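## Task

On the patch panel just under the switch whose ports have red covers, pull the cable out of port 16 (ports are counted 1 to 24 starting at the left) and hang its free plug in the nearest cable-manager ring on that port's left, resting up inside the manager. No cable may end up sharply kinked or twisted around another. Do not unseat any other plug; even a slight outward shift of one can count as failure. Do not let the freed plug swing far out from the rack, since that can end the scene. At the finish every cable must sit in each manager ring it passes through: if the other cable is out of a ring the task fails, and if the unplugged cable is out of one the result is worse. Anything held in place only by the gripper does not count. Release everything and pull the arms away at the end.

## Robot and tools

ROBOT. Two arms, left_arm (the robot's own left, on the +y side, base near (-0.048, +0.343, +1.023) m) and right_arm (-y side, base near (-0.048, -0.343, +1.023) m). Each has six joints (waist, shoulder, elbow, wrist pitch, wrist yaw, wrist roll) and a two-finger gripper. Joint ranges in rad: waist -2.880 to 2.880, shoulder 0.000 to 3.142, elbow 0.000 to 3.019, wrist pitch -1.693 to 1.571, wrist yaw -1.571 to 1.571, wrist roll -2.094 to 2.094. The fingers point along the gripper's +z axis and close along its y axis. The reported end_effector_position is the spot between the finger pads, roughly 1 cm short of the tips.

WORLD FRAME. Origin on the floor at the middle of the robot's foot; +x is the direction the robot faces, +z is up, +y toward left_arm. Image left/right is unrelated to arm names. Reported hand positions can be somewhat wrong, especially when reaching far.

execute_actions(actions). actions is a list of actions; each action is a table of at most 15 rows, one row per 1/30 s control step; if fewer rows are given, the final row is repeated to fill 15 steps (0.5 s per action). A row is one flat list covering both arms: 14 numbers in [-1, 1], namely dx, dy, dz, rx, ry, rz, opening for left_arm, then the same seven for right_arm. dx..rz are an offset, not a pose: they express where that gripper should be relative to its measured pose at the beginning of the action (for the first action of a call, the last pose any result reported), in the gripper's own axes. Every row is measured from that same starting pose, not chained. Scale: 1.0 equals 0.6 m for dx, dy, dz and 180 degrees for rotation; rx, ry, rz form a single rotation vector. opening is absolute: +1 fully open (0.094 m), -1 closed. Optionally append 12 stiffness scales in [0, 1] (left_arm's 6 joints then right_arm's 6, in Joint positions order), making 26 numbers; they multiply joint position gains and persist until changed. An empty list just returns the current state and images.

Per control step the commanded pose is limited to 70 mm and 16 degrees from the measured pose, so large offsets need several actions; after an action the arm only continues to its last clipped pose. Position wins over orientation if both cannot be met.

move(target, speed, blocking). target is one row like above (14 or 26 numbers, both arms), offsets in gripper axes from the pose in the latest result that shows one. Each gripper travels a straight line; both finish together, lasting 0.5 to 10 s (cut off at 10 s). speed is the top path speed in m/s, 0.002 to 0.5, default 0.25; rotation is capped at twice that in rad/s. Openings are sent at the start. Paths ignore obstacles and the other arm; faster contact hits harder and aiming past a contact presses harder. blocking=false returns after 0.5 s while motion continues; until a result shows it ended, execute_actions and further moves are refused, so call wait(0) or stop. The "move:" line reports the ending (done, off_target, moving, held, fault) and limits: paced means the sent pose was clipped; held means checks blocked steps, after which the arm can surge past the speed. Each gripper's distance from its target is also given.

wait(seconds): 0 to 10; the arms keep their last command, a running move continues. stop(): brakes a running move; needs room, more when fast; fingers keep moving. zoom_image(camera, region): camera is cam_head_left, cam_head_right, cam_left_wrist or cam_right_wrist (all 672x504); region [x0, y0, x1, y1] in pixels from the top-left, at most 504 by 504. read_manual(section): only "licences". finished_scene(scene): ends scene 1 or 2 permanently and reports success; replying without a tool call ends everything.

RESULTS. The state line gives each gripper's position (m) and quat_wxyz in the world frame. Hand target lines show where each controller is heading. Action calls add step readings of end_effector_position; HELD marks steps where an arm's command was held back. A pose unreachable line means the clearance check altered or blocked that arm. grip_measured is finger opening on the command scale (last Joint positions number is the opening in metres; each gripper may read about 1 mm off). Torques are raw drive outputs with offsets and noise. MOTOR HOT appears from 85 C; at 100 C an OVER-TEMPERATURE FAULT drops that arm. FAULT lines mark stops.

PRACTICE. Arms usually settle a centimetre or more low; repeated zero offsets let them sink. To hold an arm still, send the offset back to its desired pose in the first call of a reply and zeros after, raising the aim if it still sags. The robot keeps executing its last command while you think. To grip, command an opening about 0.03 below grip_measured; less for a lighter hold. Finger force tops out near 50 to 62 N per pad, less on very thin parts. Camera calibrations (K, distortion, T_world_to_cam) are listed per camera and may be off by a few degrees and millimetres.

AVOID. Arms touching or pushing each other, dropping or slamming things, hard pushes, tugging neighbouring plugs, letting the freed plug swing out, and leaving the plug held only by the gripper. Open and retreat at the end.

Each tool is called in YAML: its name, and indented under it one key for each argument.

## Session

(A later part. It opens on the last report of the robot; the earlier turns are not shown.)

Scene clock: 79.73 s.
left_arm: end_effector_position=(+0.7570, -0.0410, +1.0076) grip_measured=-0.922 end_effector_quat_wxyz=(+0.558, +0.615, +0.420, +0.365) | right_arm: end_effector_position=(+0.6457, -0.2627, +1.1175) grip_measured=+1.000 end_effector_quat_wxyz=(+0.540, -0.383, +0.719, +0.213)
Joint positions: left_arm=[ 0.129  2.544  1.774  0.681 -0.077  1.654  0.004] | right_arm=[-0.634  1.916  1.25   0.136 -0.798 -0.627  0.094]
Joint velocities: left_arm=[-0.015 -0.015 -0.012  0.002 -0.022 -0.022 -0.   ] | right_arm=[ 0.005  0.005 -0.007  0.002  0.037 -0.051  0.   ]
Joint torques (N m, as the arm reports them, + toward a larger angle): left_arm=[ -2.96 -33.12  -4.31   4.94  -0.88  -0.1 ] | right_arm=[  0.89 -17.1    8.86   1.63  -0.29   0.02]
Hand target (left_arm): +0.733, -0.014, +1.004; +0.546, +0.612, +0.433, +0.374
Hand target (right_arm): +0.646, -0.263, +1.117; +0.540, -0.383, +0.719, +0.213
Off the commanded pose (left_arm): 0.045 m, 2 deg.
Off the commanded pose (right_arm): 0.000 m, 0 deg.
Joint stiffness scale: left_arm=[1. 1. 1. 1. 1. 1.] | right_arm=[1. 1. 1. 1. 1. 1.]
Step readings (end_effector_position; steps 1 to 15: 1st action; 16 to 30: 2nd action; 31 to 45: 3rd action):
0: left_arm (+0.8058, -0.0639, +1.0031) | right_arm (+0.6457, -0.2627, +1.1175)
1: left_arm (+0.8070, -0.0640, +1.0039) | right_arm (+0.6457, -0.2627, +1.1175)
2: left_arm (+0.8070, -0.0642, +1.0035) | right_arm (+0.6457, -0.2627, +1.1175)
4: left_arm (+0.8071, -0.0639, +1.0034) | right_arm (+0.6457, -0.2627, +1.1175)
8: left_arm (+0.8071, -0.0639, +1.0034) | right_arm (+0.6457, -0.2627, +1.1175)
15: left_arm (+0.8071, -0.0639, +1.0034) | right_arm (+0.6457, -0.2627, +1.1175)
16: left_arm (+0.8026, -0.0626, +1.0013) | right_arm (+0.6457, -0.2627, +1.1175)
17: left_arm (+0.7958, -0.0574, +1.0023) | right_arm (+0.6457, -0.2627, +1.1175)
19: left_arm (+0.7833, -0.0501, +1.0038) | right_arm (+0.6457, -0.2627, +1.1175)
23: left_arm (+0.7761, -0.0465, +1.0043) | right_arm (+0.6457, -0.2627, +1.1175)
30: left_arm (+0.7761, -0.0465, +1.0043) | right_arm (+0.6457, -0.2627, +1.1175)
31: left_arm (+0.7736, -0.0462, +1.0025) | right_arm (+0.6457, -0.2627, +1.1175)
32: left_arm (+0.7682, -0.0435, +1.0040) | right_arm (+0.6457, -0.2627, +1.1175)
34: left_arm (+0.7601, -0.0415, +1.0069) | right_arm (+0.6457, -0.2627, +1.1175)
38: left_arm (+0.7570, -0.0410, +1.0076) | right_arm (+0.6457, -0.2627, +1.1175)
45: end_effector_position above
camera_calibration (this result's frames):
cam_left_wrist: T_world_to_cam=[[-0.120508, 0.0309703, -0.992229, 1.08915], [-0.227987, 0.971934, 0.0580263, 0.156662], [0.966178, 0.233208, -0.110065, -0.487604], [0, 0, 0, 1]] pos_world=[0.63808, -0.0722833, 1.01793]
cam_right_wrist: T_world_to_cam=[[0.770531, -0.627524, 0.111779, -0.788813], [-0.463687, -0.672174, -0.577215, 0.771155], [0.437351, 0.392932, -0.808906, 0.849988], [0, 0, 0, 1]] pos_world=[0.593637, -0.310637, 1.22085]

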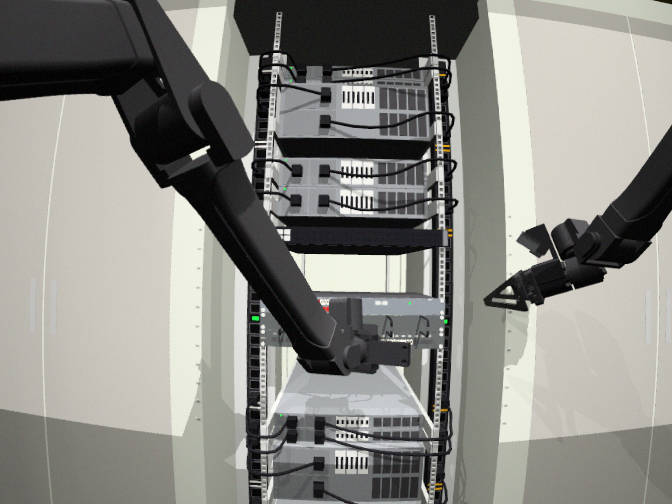

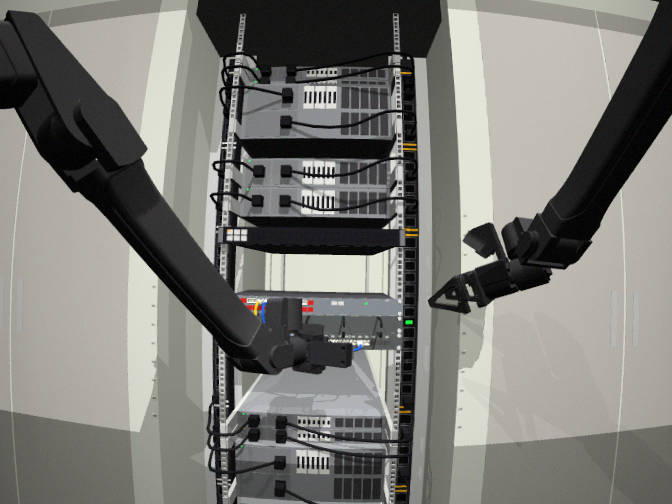

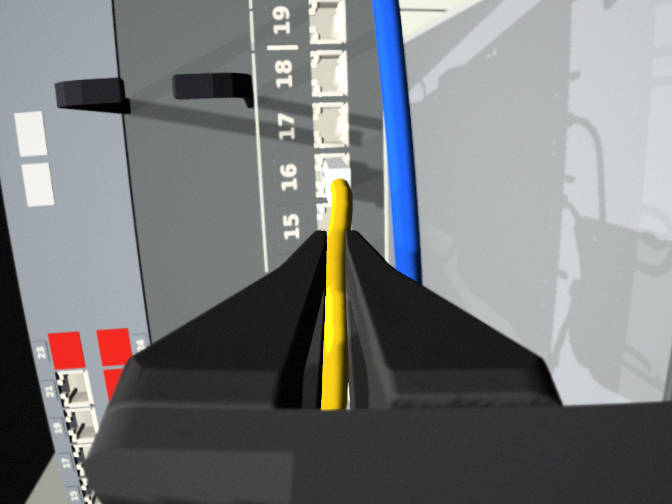

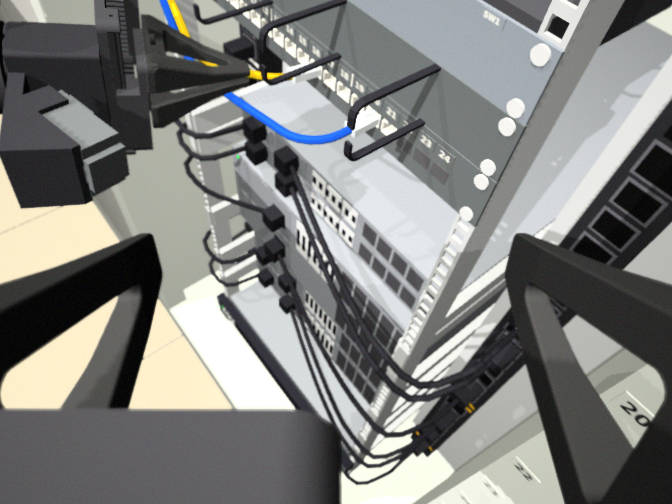

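execute_actions:
  actions:
    - [[0,0,0,0,0,0,-0.7,0,0,0,0,0,0,1]]

zoom_image:
  camera: "cam_left_wrist"
  region: [270,110,410,240]

zoom_image:
  camera: "cam_right_wrist"
  region: [230,30,400,160]

Scene clock: 80.60 s.
left_arm: end_effector_position=(+0.7575, -0.0417, +1.0082) grip_measured=-0.703 end_effector_quat_wxyz=(+0.559, +0.616, +0.420, +0.364) | right_arm: end_effector_position=(+0.6457, -0.2627, +1.1175) grip_measured=+1.000 end_effector_quat_wxyz=(+0.540, -0.383, +0.719, +0.213)
Joint positions: left_arm=[ 0.129  2.545  1.776  0.679 -0.074  1.654  0.014] | right_arm=[-0.634  1.916  1.25   0.136 -0.798 -0.627  0.094]
Joint velocities: left_arm=[-0.005  0.005 -0.002 -0.002 -0.081 -0.037  0.001] | right_arm=[-0.005 -0.015 -0.007 -0.012  0.051  0.022  0.   ]
Joint torques (N m, as the arm reports them, + toward a larger angle): left_arm=[ -3.94 -28.05   7.37   2.     0.1   -0.12] | right_arm=[  0.93 -17.08   8.84   1.63  -0.29   0.03]
Hand target (left_arm): +0.757, -0.041, +1.008; +0.558, +0.615, +0.420, +0.365
Hand target (right_arm): +0.646, -0.263, +1.117; +0.540, -0.383, +0.719, +0.213
Off the commanded pose (left_arm): 0.001 m, 0 deg.
Off the commanded pose (right_arm): 0.000 m, 0 deg.
Joint stiffness scale: left_arm=[1. 1. 1. 1. 1. 1.] | right_arm=[1. 1. 1. 1. 1. 1.]
Step readings (end_effector_position):
0: left_arm (+0.7570, -0.0410, +1.0076) | right_arm (+0.6457, -0.2627, +1.1175)
1: left_arm (+0.7582, -0.0419, +1.0096) | right_arm (+0.6457, -0.2627, +1.1175)
2: left_arm (+0.7577, -0.0418, +1.0086) | right_arm (+0.6457, -0.2627, +1.1175)
4: left_arm (+0.7575, -0.0417, +1.0082) | right_arm (+0.6457, -0.2627, +1.1175)
8: left_arm (+0.7575, -0.0417, +1.0082) | right_arm (+0.6457, -0.2627, +1.1175)
15: end_effector_position above
camera_calibration (this result's frames):
cam_left_wrist: T_world_to_cam=[[-0.120286, 0.0309128, -0.992258, 1.08961], [-0.225429, 0.972554, 0.0576264, 0.155882], [0.966806, 0.230615, -0.110016, -0.488465], [0, 0, 0, 1]] pos_world=[0.638455, -0.0726391, 1.01845]
cam_right_wrist: T_world_to_cam=[[0.770531, -0.627524, 0.111779, -0.788813], [-0.463687, -0.672174, -0.577215, 0.771155], [0.437351, 0.392932, -0.808906, 0.849988], [0, 0, 0, 1]] pos_world=[0.593637, -0.310637, 1.22085]

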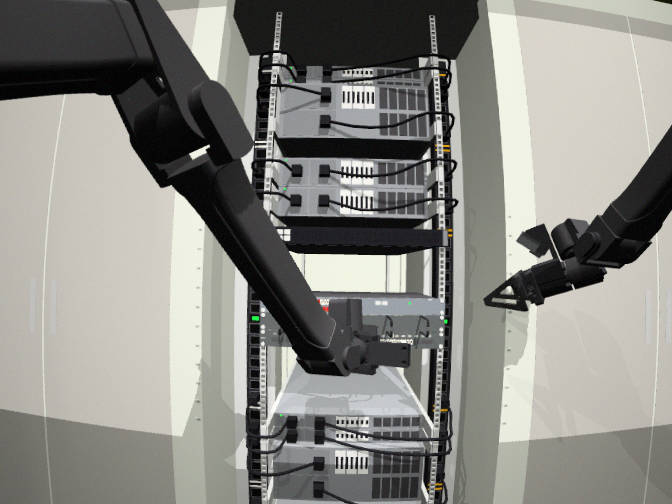

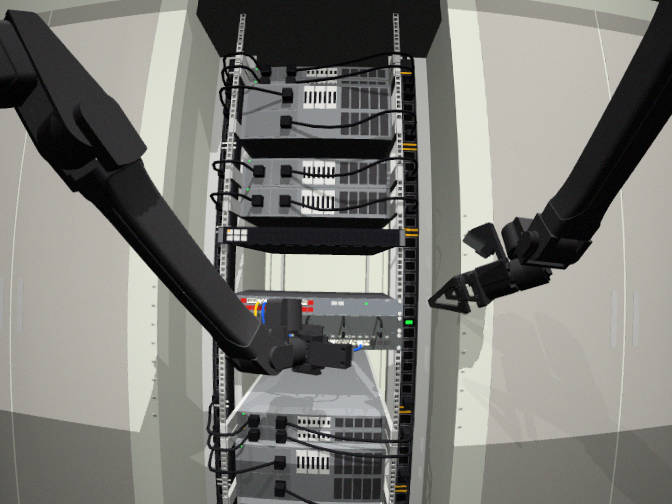

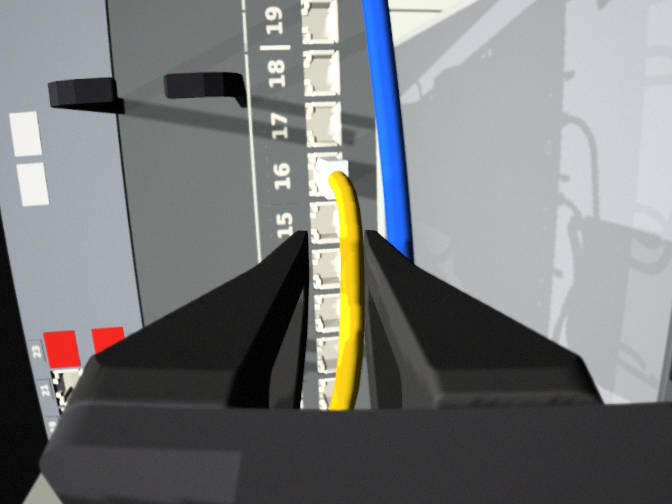

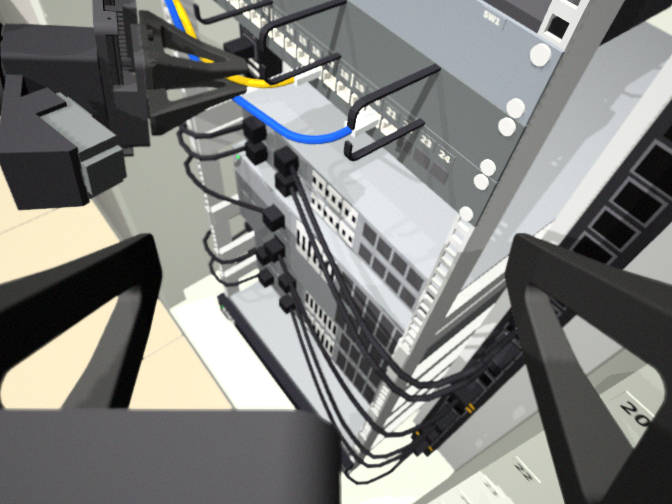

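Region (270, 110, 410, 240) of cam_left_wrist's 672x504 image, scaled by 3.600, with more detail than that image has; it fills the top 468 rows of this view, and the rest is white.

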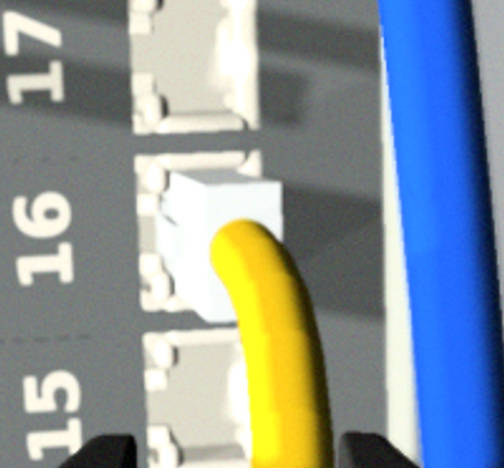

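Region (230, 30, 400, 160) of cam_right_wrist's 672x504 image, scaled by 2.965, with more detail than that image has; it fills the top 385 rows of this view, and the rest is white.

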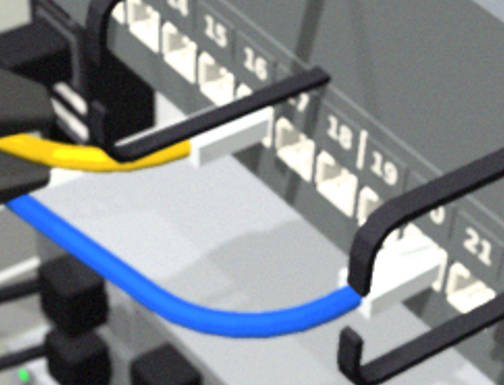

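execute_actions:
  actions:
    - [[-0.01,0.008,0.06,0,0.03,0,-0.68,0,0,0,0,0,0,1]]
    - [[-0.01,0.008,0.05,0,0,0,-0.68,0,0,0,0,0,0,1]]

Scene clock: 82.23 s.
left_arm: end_effector_position=(+0.8010, -0.0506, +1.0035) grip_measured=-0.683 end_effector_quat_wxyz=(+0.522, +0.608, +0.455, +0.389) | right_arm: end_effector_position=(+0.6457, -0.2627, +1.1175) grip_measured=+1.000 end_effector_quat_wxyz=(+0.540, -0.383, +0.719, +0.213)
Joint positions: left_arm=[ 0.12   2.64   2.006  0.512 -0.193  1.654  0.015] | right_arm=[-0.634  1.916  1.25   0.136 -0.798 -0.627  0.094]
Joint velocities: left_arm=[ 0.005  0.005 -0.002  0.007  0.095  0.007 -0.   ] | right_arm=[ 0.005 -0.005  0.002  0.002 -0.066 -0.022  0.   ]
Joint torques (N m, as the arm reports them, + toward a larger angle): left_arm=[ -4.12 -27.01  13.07   1.73   0.17  -0.1 ] | right_arm=[  0.96 -17.07   8.85   1.64  -0.29   0.03]
Hand target (left_arm): +0.810, -0.054, +1.006; +0.528, +0.601, +0.453, +0.393
Hand target (right_arm): +0.646, -0.263, +1.117; +0.540, -0.383, +0.719, +0.213
Off the commanded pose (left_arm): 0.012 m, 1 deg.
Off the commanded pose (right_arm): 0.000 m, 0 deg.
Joint stiffness scale: left_arm=[1. 1. 1. 1. 1. 1.] | right_arm=[1. 1. 1. 1. 1. 1.]
Step readings (end_effector_position; steps 1 to 15: 1st action; 16 to 30: 2nd action):
0: left_arm (+0.7575, -0.0417, +1.0082) | right_arm (+0.6457, -0.2627, +1.1175)
1: left_arm (+0.7617, -0.0360, +1.0068) | right_arm (+0.6457, -0.2627, +1.1175)
2: left_arm (+0.7683, -0.0338, +1.0058) | right_arm (+0.6457, -0.2627, +1.1175)
4: left_arm (+0.7784, -0.0361, +1.0070) | right_arm (+0.6457, -0.2627, +1.1175)
8: left_arm (+0.7836, -0.0397, +1.0047) | right_arm (+0.6457, -0.2627, +1.1175)
15: left_arm (+0.7846, -0.0402, +1.0049) | right_arm (+0.6457, -0.2627, +1.1175)
16: left_arm (+0.7863, -0.0411, +1.0046) | right_arm (+0.6457, -0.2627, +1.1175)
17: left_arm (+0.7900, -0.0430, +1.0040) | right_arm (+0.6457, -0.2627, +1.1175)
19: left_arm (+0.7954, -0.0478, +1.0044) | right_arm (+0.6457, -0.2627, +1.1175)
23: left_arm (+0.8001, -0.0502, +1.0035) | right_arm (+0.6457, -0.2627, +1.1175)
30: end_effector_position above
camera_calibration (this result's frames):
cam_left_wrist: T_world_to_cam=[[-0.157764, 0.0485409, -0.986283, 1.11537], [-0.32277, 0.941394, 0.0979614, 0.210572], [0.933236, 0.333797, -0.132851, -0.473932], [0, 0, 0, 1]] pos_world=[0.686222, -0.0941749, 1.01648]
cam_right_wrist: T_world_to_cam=[[0.770531, -0.627524, 0.111779, -0.788813], [-0.463687, -0.672174, -0.577215, 0.771155], [0.437351, 0.392932, -0.808906, 0.849988], [0, 0, 0, 1]] pos_world=[0.593637, -0.310637, 1.22085]

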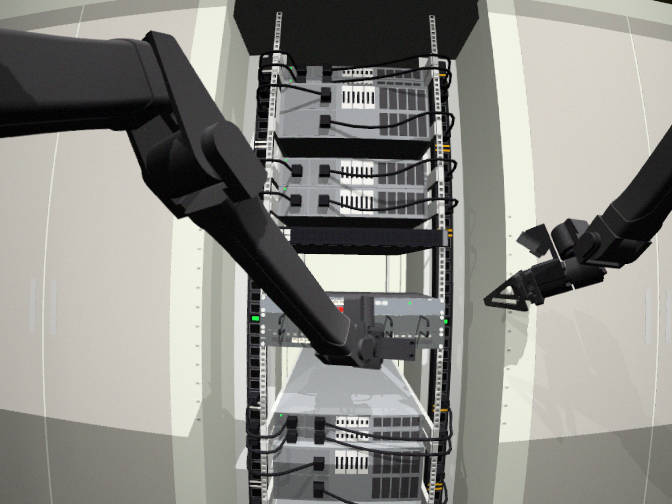

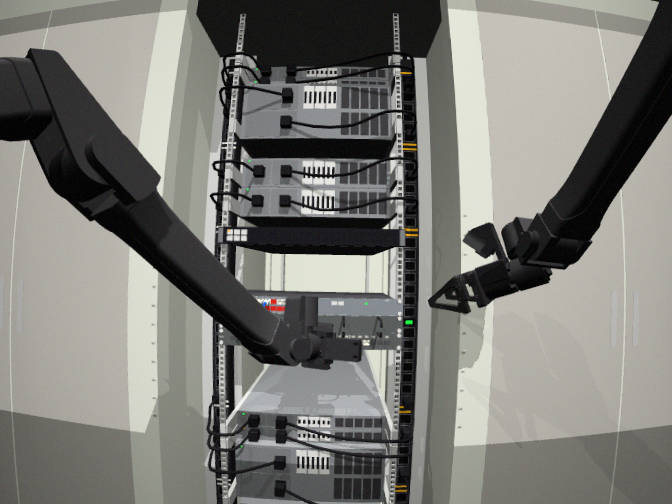

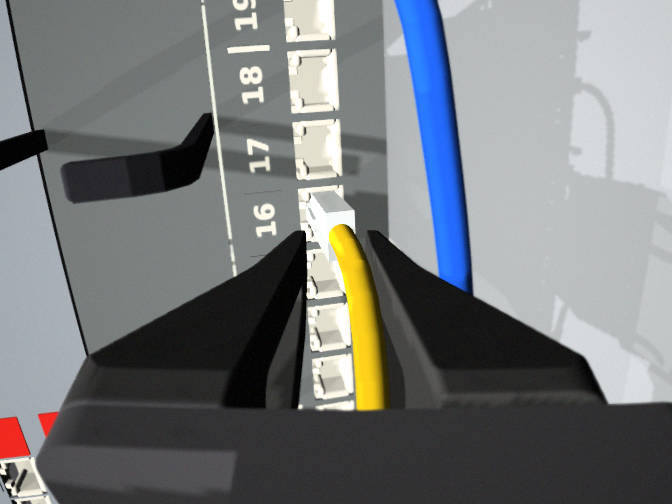

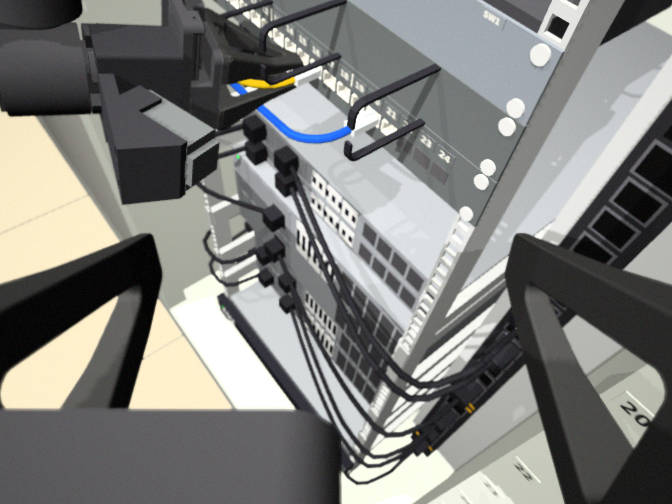

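execute_actions:
  actions:
    - [[-0.06,0.012,0,0,0,0,-0.68,0,0,0,0,0,0,1]]
    - [[-0.02,0.012,0.035,0,0,0,-0.68,0,0,0,0,0,0,1]]

zoom_image:
  camera: "cam_right_wrist"
  region: [190,0,370,130]

Scene clock: 83.87 s.
left_arm: end_effector_position=(+0.7966, -0.0685, +0.9986) grip_measured=-0.683 end_effector_quat_wxyz=(+0.499, +0.616, +0.467, +0.392) | right_arm: end_effector_position=(+0.6457, -0.2627, +1.1175) grip_measured=+1.000 end_effector_quat_wxyz=(+0.540, -0.383, +0.719, +0.213)
Joint positions: left_arm=[ 0.09   2.654  2.045  0.447 -0.256  1.654  0.015] | right_arm=[-0.634  1.916  1.25   0.136 -0.798 -0.627  0.094]
Joint velocities: left_arm=[-0.015 -0.005 -0.017 -0.012  0.037 -0.066  0.   ] | right_arm=[ 0.005  0.005  0.007  0.007 -0.007  0.066  0.   ]
Joint torques (N m, as the arm reports them, + toward a larger angle): left_arm=[ -5.02 -26.71  15.09   1.07   0.53  -0.11] | right_arm=[  0.93 -17.13   8.86   1.63  -0.29   0.02]
Hand target (left_arm): +0.805, -0.084, +1.006; +0.512, +0.611, +0.459, +0.392
Hand target (right_arm): +0.646, -0.263, +1.117; +0.540, -0.383, +0.719, +0.213
Off the commanded pose (left_arm): 0.022 m, 2 deg.
Off the commanded pose (right_arm): 0.000 m, 0 deg.
Joint stiffness scale: left_arm=[1. 1. 1. 1. 1. 1.] | right_arm=[1. 1. 1. 1. 1. 1.]
Step readings (end_effector_position; steps 1 to 15: 1st action; 16 to 30: 2nd action):
0: left_arm (+0.8010, -0.0506, +1.0035) | right_arm (+0.6457, -0.2627, +1.1175)
1: left_arm (+0.8009, -0.0495, +1.0027) | right_arm (+0.6457, -0.2627, +1.1175)
2: left_arm (+0.8003, -0.0492, +1.0018) | right_arm (+0.6457, -0.2627, +1.1175)
4: left_arm (+0.7977, -0.0537, +1.0016) | right_arm (+0.6457, -0.2627, +1.1175)
8: left_arm (+0.7926, -0.0640, +1.0022) | right_arm (+0.6457, -0.2627, +1.1175)
15: left_arm (+0.7905, -0.0681, +1.0021) | right_arm (+0.6457, -0.2627, +1.1175)
16: left_arm (+0.7920, -0.0681, +1.0028) | right_arm (+0.6457, -0.2627, +1.1175)
17: left_arm (+0.7942, -0.0684, +1.0013) | right_arm (+0.6457, -0.2627, +1.1175)
19: left_arm (+0.7964, -0.0689, +0.9995) | right_arm (+0.6457, -0.2627, +1.1175)
23: left_arm (+0.7966, -0.0685, +0.9986) | right_arm (+0.6457, -0.2627, +1.1175)
30: end_effector_position above
camera_calibration (this result's frames):
cam_left_wrist: T_world_to_cam=[[-0.193369, 0.071719, -0.978501, 1.13292], [-0.345393, 0.928506, 0.13631, 0.205332], [0.91832, 0.364326, -0.154773, -0.428701], [0, 0, 0, 1]] pos_world=[0.683677, -0.115717, 1.01422]
cam_right_wrist: T_world_to_cam=[[0.770531, -0.627524, 0.111779, -0.788813], [-0.463687, -0.672174, -0.577215, 0.771155], [0.437351, 0.392932, -0.808906, 0.849988], [0, 0, 0, 1]] pos_world=[0.593637, -0.310637, 1.22085]

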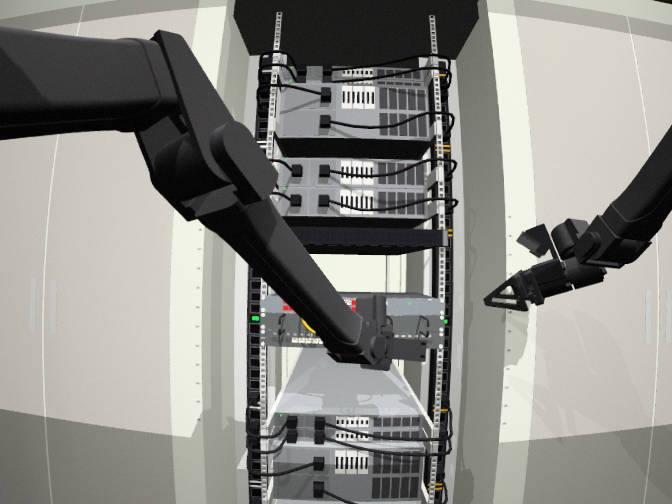

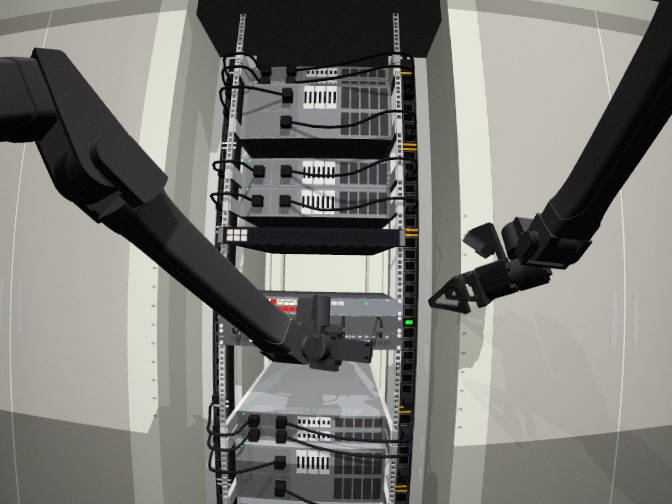

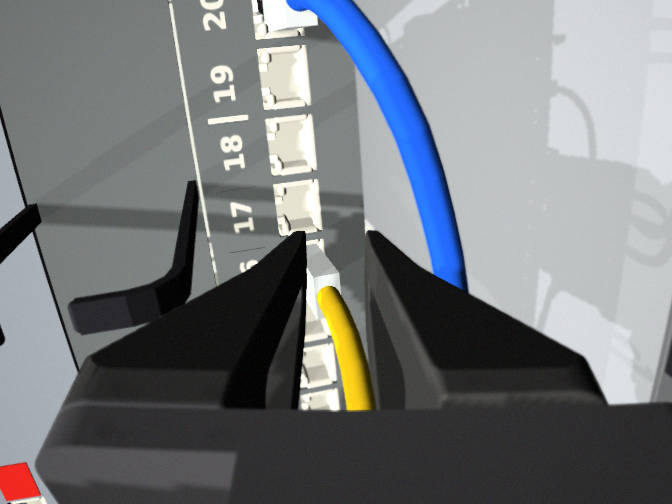

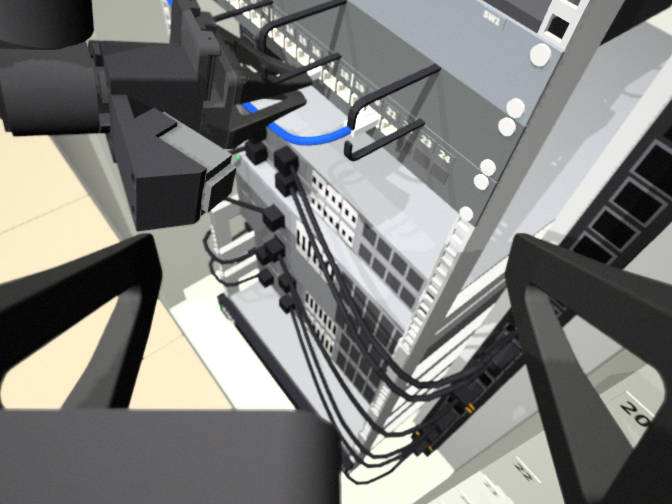

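Region (190, 0, 370, 130) of cam_right_wrist's 672x504 image, scaled by 2.800, with more detail than that image has.

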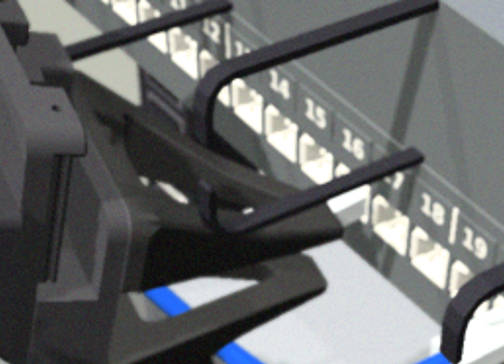

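execute_actions:
  actions:
    - [[0.05,0.015,-0.01,-0.06,0,0,-0.68,0,0,0,0,0,0,1]]
    - [[0.0,0.015,0,-0.05,0,0,-0.68,0,0,0,0,0,0,1]]

zoom_image:
  camera: "cam_right_wrist"
  region: [190,0,370,130]

Scene clock: 85.23 s.
left_arm: end_effector_position=(+0.7822, -0.0588, +1.0064) grip_measured=-0.681 end_effector_quat_wxyz=(+0.590, +0.545, +0.400, +0.441) | right_arm: end_effector_position=(+0.6457, -0.2627, +1.1175) grip_measured=+1.000 end_effector_quat_wxyz=(+0.540, -0.383, +0.719, +0.213)
Joint positions: left_arm=[ 0.106  2.72   1.991  0.848 -0.173  1.708  0.015] | right_arm=[-0.634  1.916  1.25   0.136 -0.798 -0.627  0.094]
Joint velocities: left_arm=[ 0.005 -0.034 -0.012  0.012  0.066 -0.007  0.001] | right_arm=[-0.005  0.005  0.002  0.007 -0.037 -0.095  0.   ]
Joint torques (N m, as the arm reports them, + toward a larger angle): left_arm=[ -3.74 -27.76  11.3    2.66   0.19   0.01] | right_arm=[  0.93 -17.06   8.85   1.63  -0.29   0.03]
Hand target (left_arm): +0.789, -0.059, +1.018; +0.599, +0.532, +0.392, +0.453
Hand target (right_arm): +0.646, -0.263, +1.117; +0.540, -0.383, +0.719, +0.213
Off the commanded pose (left_arm): 0.014 m, 3 deg.
Off the commanded pose (right_arm): 0.000 m, 0 deg.
Joint stiffness scale: left_arm=[1. 1. 1. 1. 1. 1.] | right_arm=[1. 1. 1. 1. 1. 1.]
Step readings (end_effector_position; steps 1 to 15: 1st action; 16 to 30: 2nd action):
0: left_arm (+0.7966, -0.0685, +0.9986) | right_arm (+0.6457, -0.2627, +1.1175)
1: left_arm (+0.7957, -0.0670, +1.0005) | right_arm (+0.6457, -0.2627, +1.1175)
2: left_arm (+0.7939, -0.0662, +1.0076) | right_arm (+0.6457, -0.2627, +1.1175)
4: left_arm (+0.7911, -0.0627, +1.0083) | right_arm (+0.6457, -0.2627, +1.1175)
8: left_arm (+0.7906, -0.0593, +1.0080) | right_arm (+0.6457, -0.2627, +1.1175)
15: left_arm (+0.7906, -0.0594, +1.0085) | right_arm (+0.6457, -0.2627, +1.1175)
16: left_arm (+0.7898, -0.0600, +1.0099) | right_arm (+0.6457, -0.2627, +1.1175)
17: left_arm (+0.7880, -0.0600, +1.0079) | right_arm (+0.6457, -0.2627, +1.1175)
19: left_arm (+0.7844, -0.0590, +1.0058) | right_arm (+0.6457, -0.2627, +1.1175)
23: left_arm (+0.7822, -0.0587, +1.0062) | right_arm (+0.6457, -0.2627, +1.1175)
30: end_effector_position above
camera_calibration (this result's frames):
cam_left_wrist: T_world_to_cam=[[0.0736391, -0.00999842, -0.997235, 0.942238], [-0.322643, 0.945934, -0.0333091, 0.344177], [0.943652, 0.324204, 0.0664318, -0.662573], [0, 0, 0, 1]] pos_world=[0.666899, -0.101339, 0.995113]
cam_right_wrist: T_world_to_cam=[[0.770531, -0.627524, 0.111779, -0.788813], [-0.463687, -0.672174, -0.577215, 0.771155], [0.437351, 0.392932, -0.808906, 0.849988], [0, 0, 0, 1]] pos_world=[0.593637, -0.310637, 1.22085]

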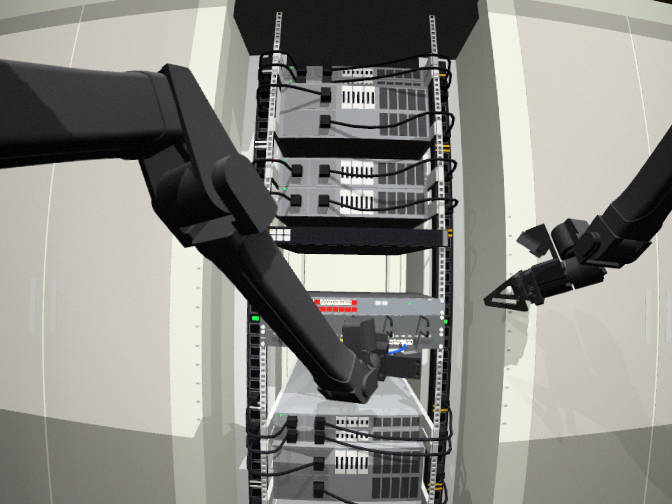

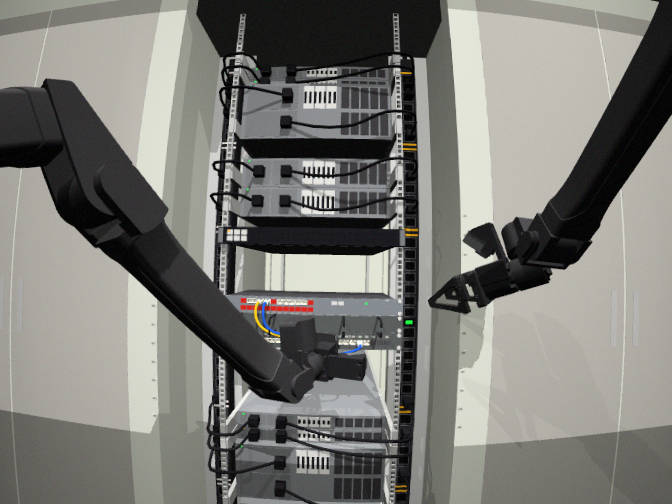

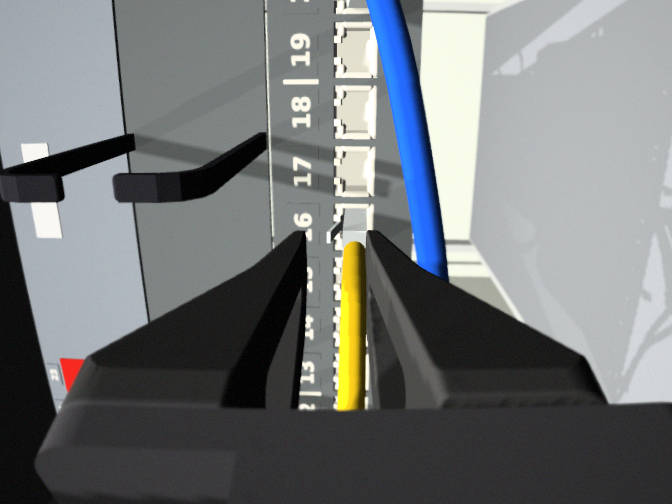

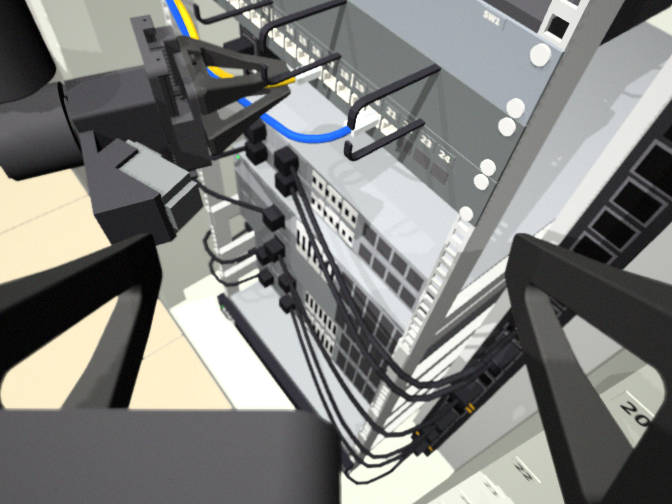

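Region (190, 0, 370, 130) of cam_right_wrist's 672x504 image, scaled by 2.800, with more detail than that image has.

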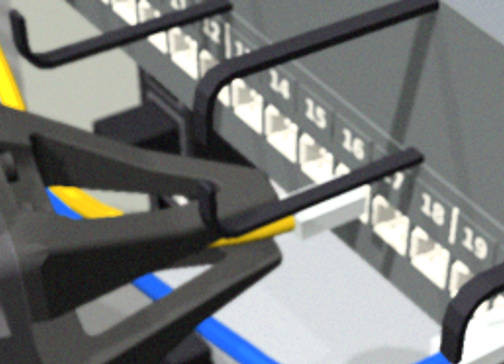

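execute_actions:
  actions:
    - [[0.03,-0.012,0.05,0,0,0,-0.62,0,0,0,0,0,0,1]]
    - [[0.03,0.005,0.04,0,0,0,-0.62,0,0,0,0,0,0,1]]

zoom_image:
  camera: "cam_right_wrist"
  region: [190,0,370,130]

Scene clock: 86.60 s.
left_arm: end_effector_position=(+0.8050, -0.0688, +1.0085) grip_measured=-0.622 end_effector_quat_wxyz=(+0.588, +0.566, +0.392, +0.424) | right_arm: end_effector_position=(+0.6457, -0.2627, +1.1175) grip_measured=+1.000 end_effector_quat_wxyz=(+0.540, -0.383, +0.719, +0.213)
Joint positions: left_arm=[ 0.117  2.753  2.106  0.725 -0.122  1.709  0.018] | right_arm=[-0.634  1.916  1.25   0.136 -0.798 -0.627  0.094]
Joint velocities: left_arm=[-0.005  0.015  0.017 -0.002 -0.007 -0.007 -0.001] | right_arm=[-0.005 -0.015 -0.002 -0.022 -0.022  0.007  0.   ]
Joint torques (N m, as the arm reports them, + toward a larger angle): left_arm=[ -2.37 -27.53  13.43   1.55   0.35  -0.12] | right_arm=[  0.91 -17.12   8.87   1.63  -0.3    0.03]
Hand target (left_arm): +0.823, -0.053, +1.013; +0.591, +0.554, +0.394, +0.434
Hand target (right_arm): +0.646, -0.263, +1.117; +0.540, -0.383, +0.719, +0.213
Off the commanded pose (left_arm): 0.026 m, 2 deg.
Off the commanded pose (right_arm): 0.000 m, 0 deg.
Joint stiffness scale: left_arm=[1. 1. 1. 1. 1. 1.] | right_arm=[1. 1. 1. 1. 1. 1.]
Step readings (end_effector_position; steps 1 to 15: 1st action; 16 to 30: 2nd action):
0: left_arm (+0.7822, -0.0588, +1.0064) | right_arm (+0.6457, -0.2627, +1.1175)
1: left_arm (+0.7832, -0.0608, +1.0064) | right_arm (+0.6457, -0.2627, +1.1175)
2: left_arm (+0.7861, -0.0634, +1.0067) | right_arm (+0.6457, -0.2627, +1.1175)
4: left_arm (+0.7918, -0.0643, +1.0069) | right_arm (+0.6457, -0.2627, +1.1175)
8: left_arm (+0.7973, -0.0639, +1.0075) | right_arm (+0.6457, -0.2627, +1.1175)
15: left_arm (+0.7985, -0.0645, +1.0078) | right_arm (+0.6457, -0.2627, +1.1175)
16: left_arm (+0.7990, -0.0660, +1.0078) | right_arm (+0.6457, -0.2627, +1.1175)
17: left_arm (+0.8003, -0.0677, +1.0078) | right_arm (+0.6457, -0.2627, +1.1175)
19: left_arm (+0.8029, -0.0685, +1.0083) | right_arm (+0.6457, -0.2627, +1.1175)
23: left_arm (+0.8046, -0.0687, +1.0085) | right_arm (+0.6457, -0.2627, +1.1175)
30: end_effector_position above
camera_calibration (this result's frames):
cam_left_wrist: T_world_to_cam=[[0.0448132, 0.00773137, -0.998965, 0.968789], [-0.280541, 0.959828, -0.00515648, 0.299834], [0.958795, 0.280481, 0.045182, -0.674762], [0, 0, 0, 1]] pos_world=[0.687659, -0.106021, 0.99982]
cam_right_wrist: T_world_to_cam=[[0.770531, -0.627524, 0.111779, -0.788813], [-0.463687, -0.672174, -0.577215, 0.771155], [0.437351, 0.392932, -0.808906, 0.849988], [0, 0, 0, 1]] pos_world=[0.593637, -0.310637, 1.22085]

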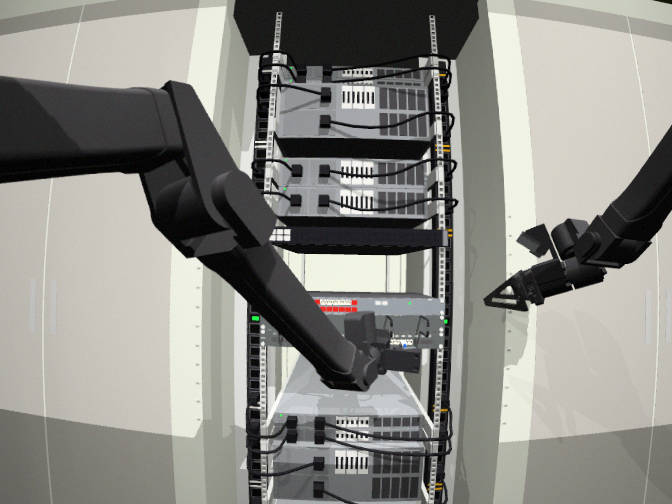

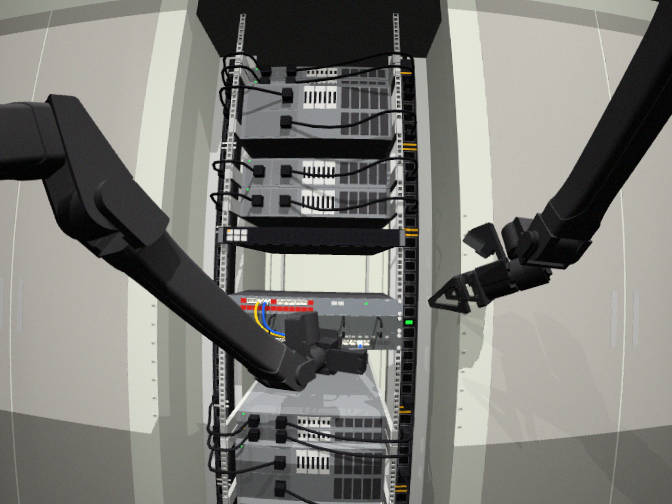

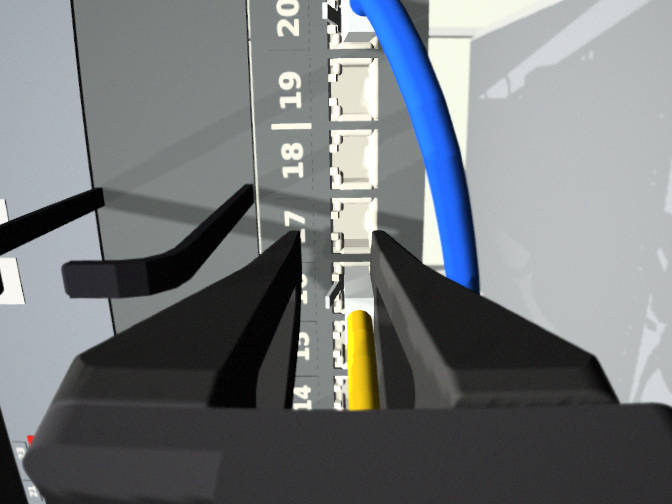

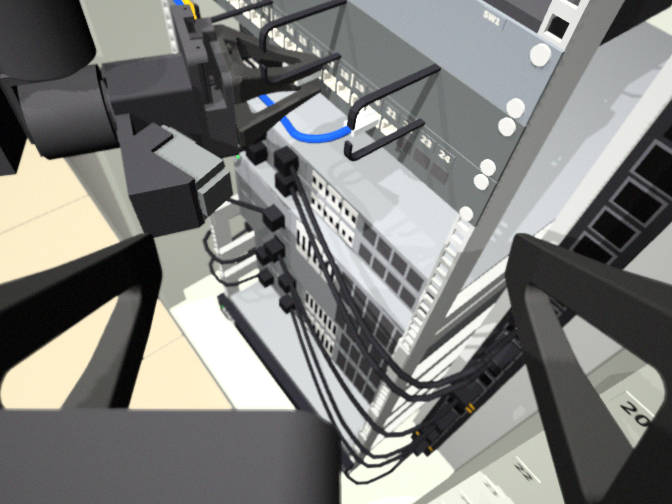

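Region (190, 0, 370, 130) of cam_right_wrist's 672x504 image, scaled by 2.800, with more detail than that image has.

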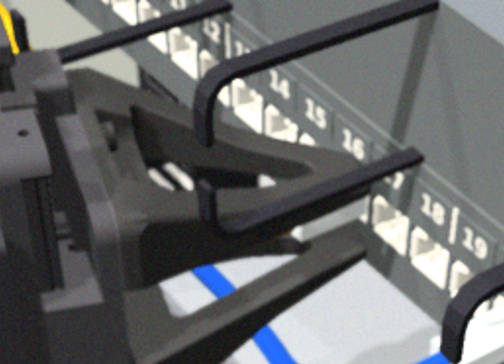

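execute_actions:
  actions:
    - [[0.06,-0.02,0.03,0,0,0,-0.62,0,0,0,0,0,0,1]]

zoom_image:
  camera: "cam_right_wrist"
  region: [190,0,370,130]

Scene clock: 87.47 s.
left_arm: end_effector_position=(+0.8075, -0.0687, +1.0080) grip_measured=-0.622 end_effector_quat_wxyz=(+0.596, +0.577, +0.379, +0.412) | right_arm: end_effector_position=(+0.6457, -0.2627, +1.1175) grip_measured=+1.000 end_effector_quat_wxyz=(+0.540, -0.383, +0.719, +0.213)
Joint positions: left_arm=[ 0.128  2.753  2.112  0.711 -0.068  1.709  0.018] | right_arm=[-0.634  1.916  1.25   0.136 -0.798 -0.627  0.094]
Joint velocities: left_arm=[-0.005  0.005 -0.017 -0.002  0.037 -0.007 -0.   ] | right_arm=[-0.015  0.015  0.007 -0.007 -0.051  0.066  0.   ]
Joint torques (N m, as the arm reports them, + toward a larger angle): left_arm=[ -0.87 -27.07  12.92   1.38   0.04  -0.12] | right_arm=[  0.94 -17.08   8.85   1.63  -0.29   0.03]
Hand target (left_arm): +0.829, -0.038, +0.999; +0.588, +0.567, +0.391, +0.424
Hand target (right_arm): +0.646, -0.263, +1.117; +0.540, -0.383, +0.719, +0.213
Off the commanded pose (left_arm): 0.040 m, 2 deg.
Off the commanded pose (right_arm): 0.000 m, 0 deg.
Joint stiffness scale: left_arm=[1. 1. 1. 1. 1. 1.] | right_arm=[1. 1. 1. 1. 1. 1.]
Step readings (end_effector_position):
0: left_arm (+0.8050, -0.0688, +1.0085) | right_arm (+0.6457, -0.2627, +1.1175)
1: left_arm (+0.8048, -0.0700, +1.0081) | right_arm (+0.6457, -0.2627, +1.1175)
2: left_arm (+0.8046, -0.0710, +1.0076) | right_arm (+0.6457, -0.2627, +1.1175)
4: left_arm (+0.8064, -0.0694, +1.0081) | right_arm (+0.6457, -0.2627, +1.1175)
8: left_arm (+0.8074, -0.0686, +1.0079) | right_arm (+0.6457, -0.2627, +1.1175)
15: end_effector_position above
camera_calibration (this result's frames):
cam_left_wrist: T_world_to_cam=[[0.0431309, 0.0106972, -0.999012, 0.969777], [-0.239068, 0.971003, 0.000075892, 0.262348], [0.970044, 0.238828, 0.0444376, -0.688397], [0, 0, 0, 1]] pos_world=[0.688668, -0.100706, 0.99939]
cam_right_wrist: T_world_to_cam=[[0.770531, -0.627524, 0.111779, -0.788813], [-0.463687, -0.672174, -0.577215, 0.771155], [0.437351, 0.392932, -0.808906, 0.849988], [0, 0, 0, 1]] pos_world=[0.593637, -0.310637, 1.22085]

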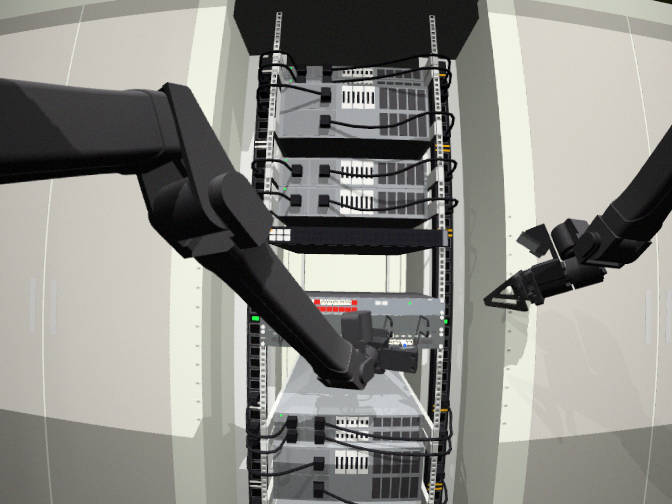

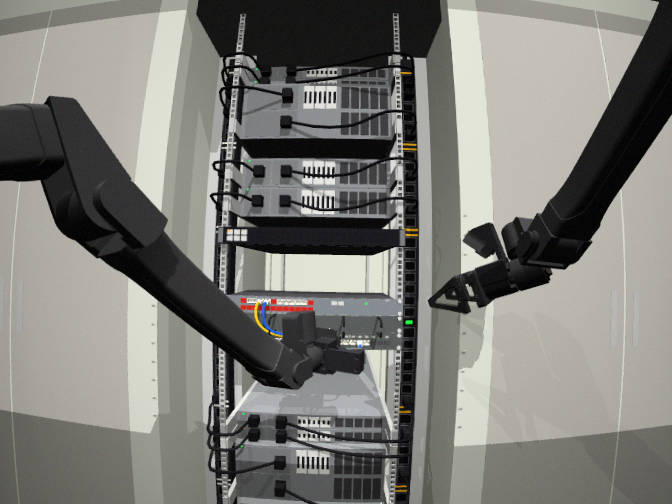

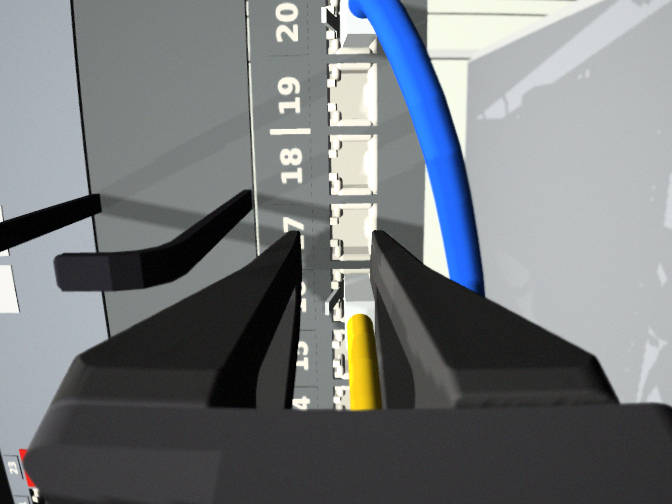

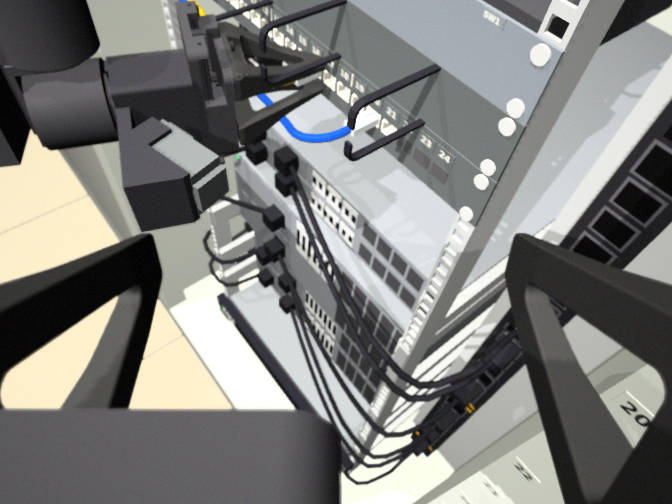

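Region (190, 0, 370, 130) of cam_right_wrist's 672x504 image, scaled by 2.800, with more detail than that image has.

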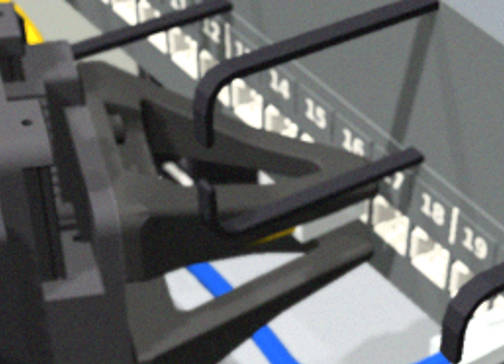

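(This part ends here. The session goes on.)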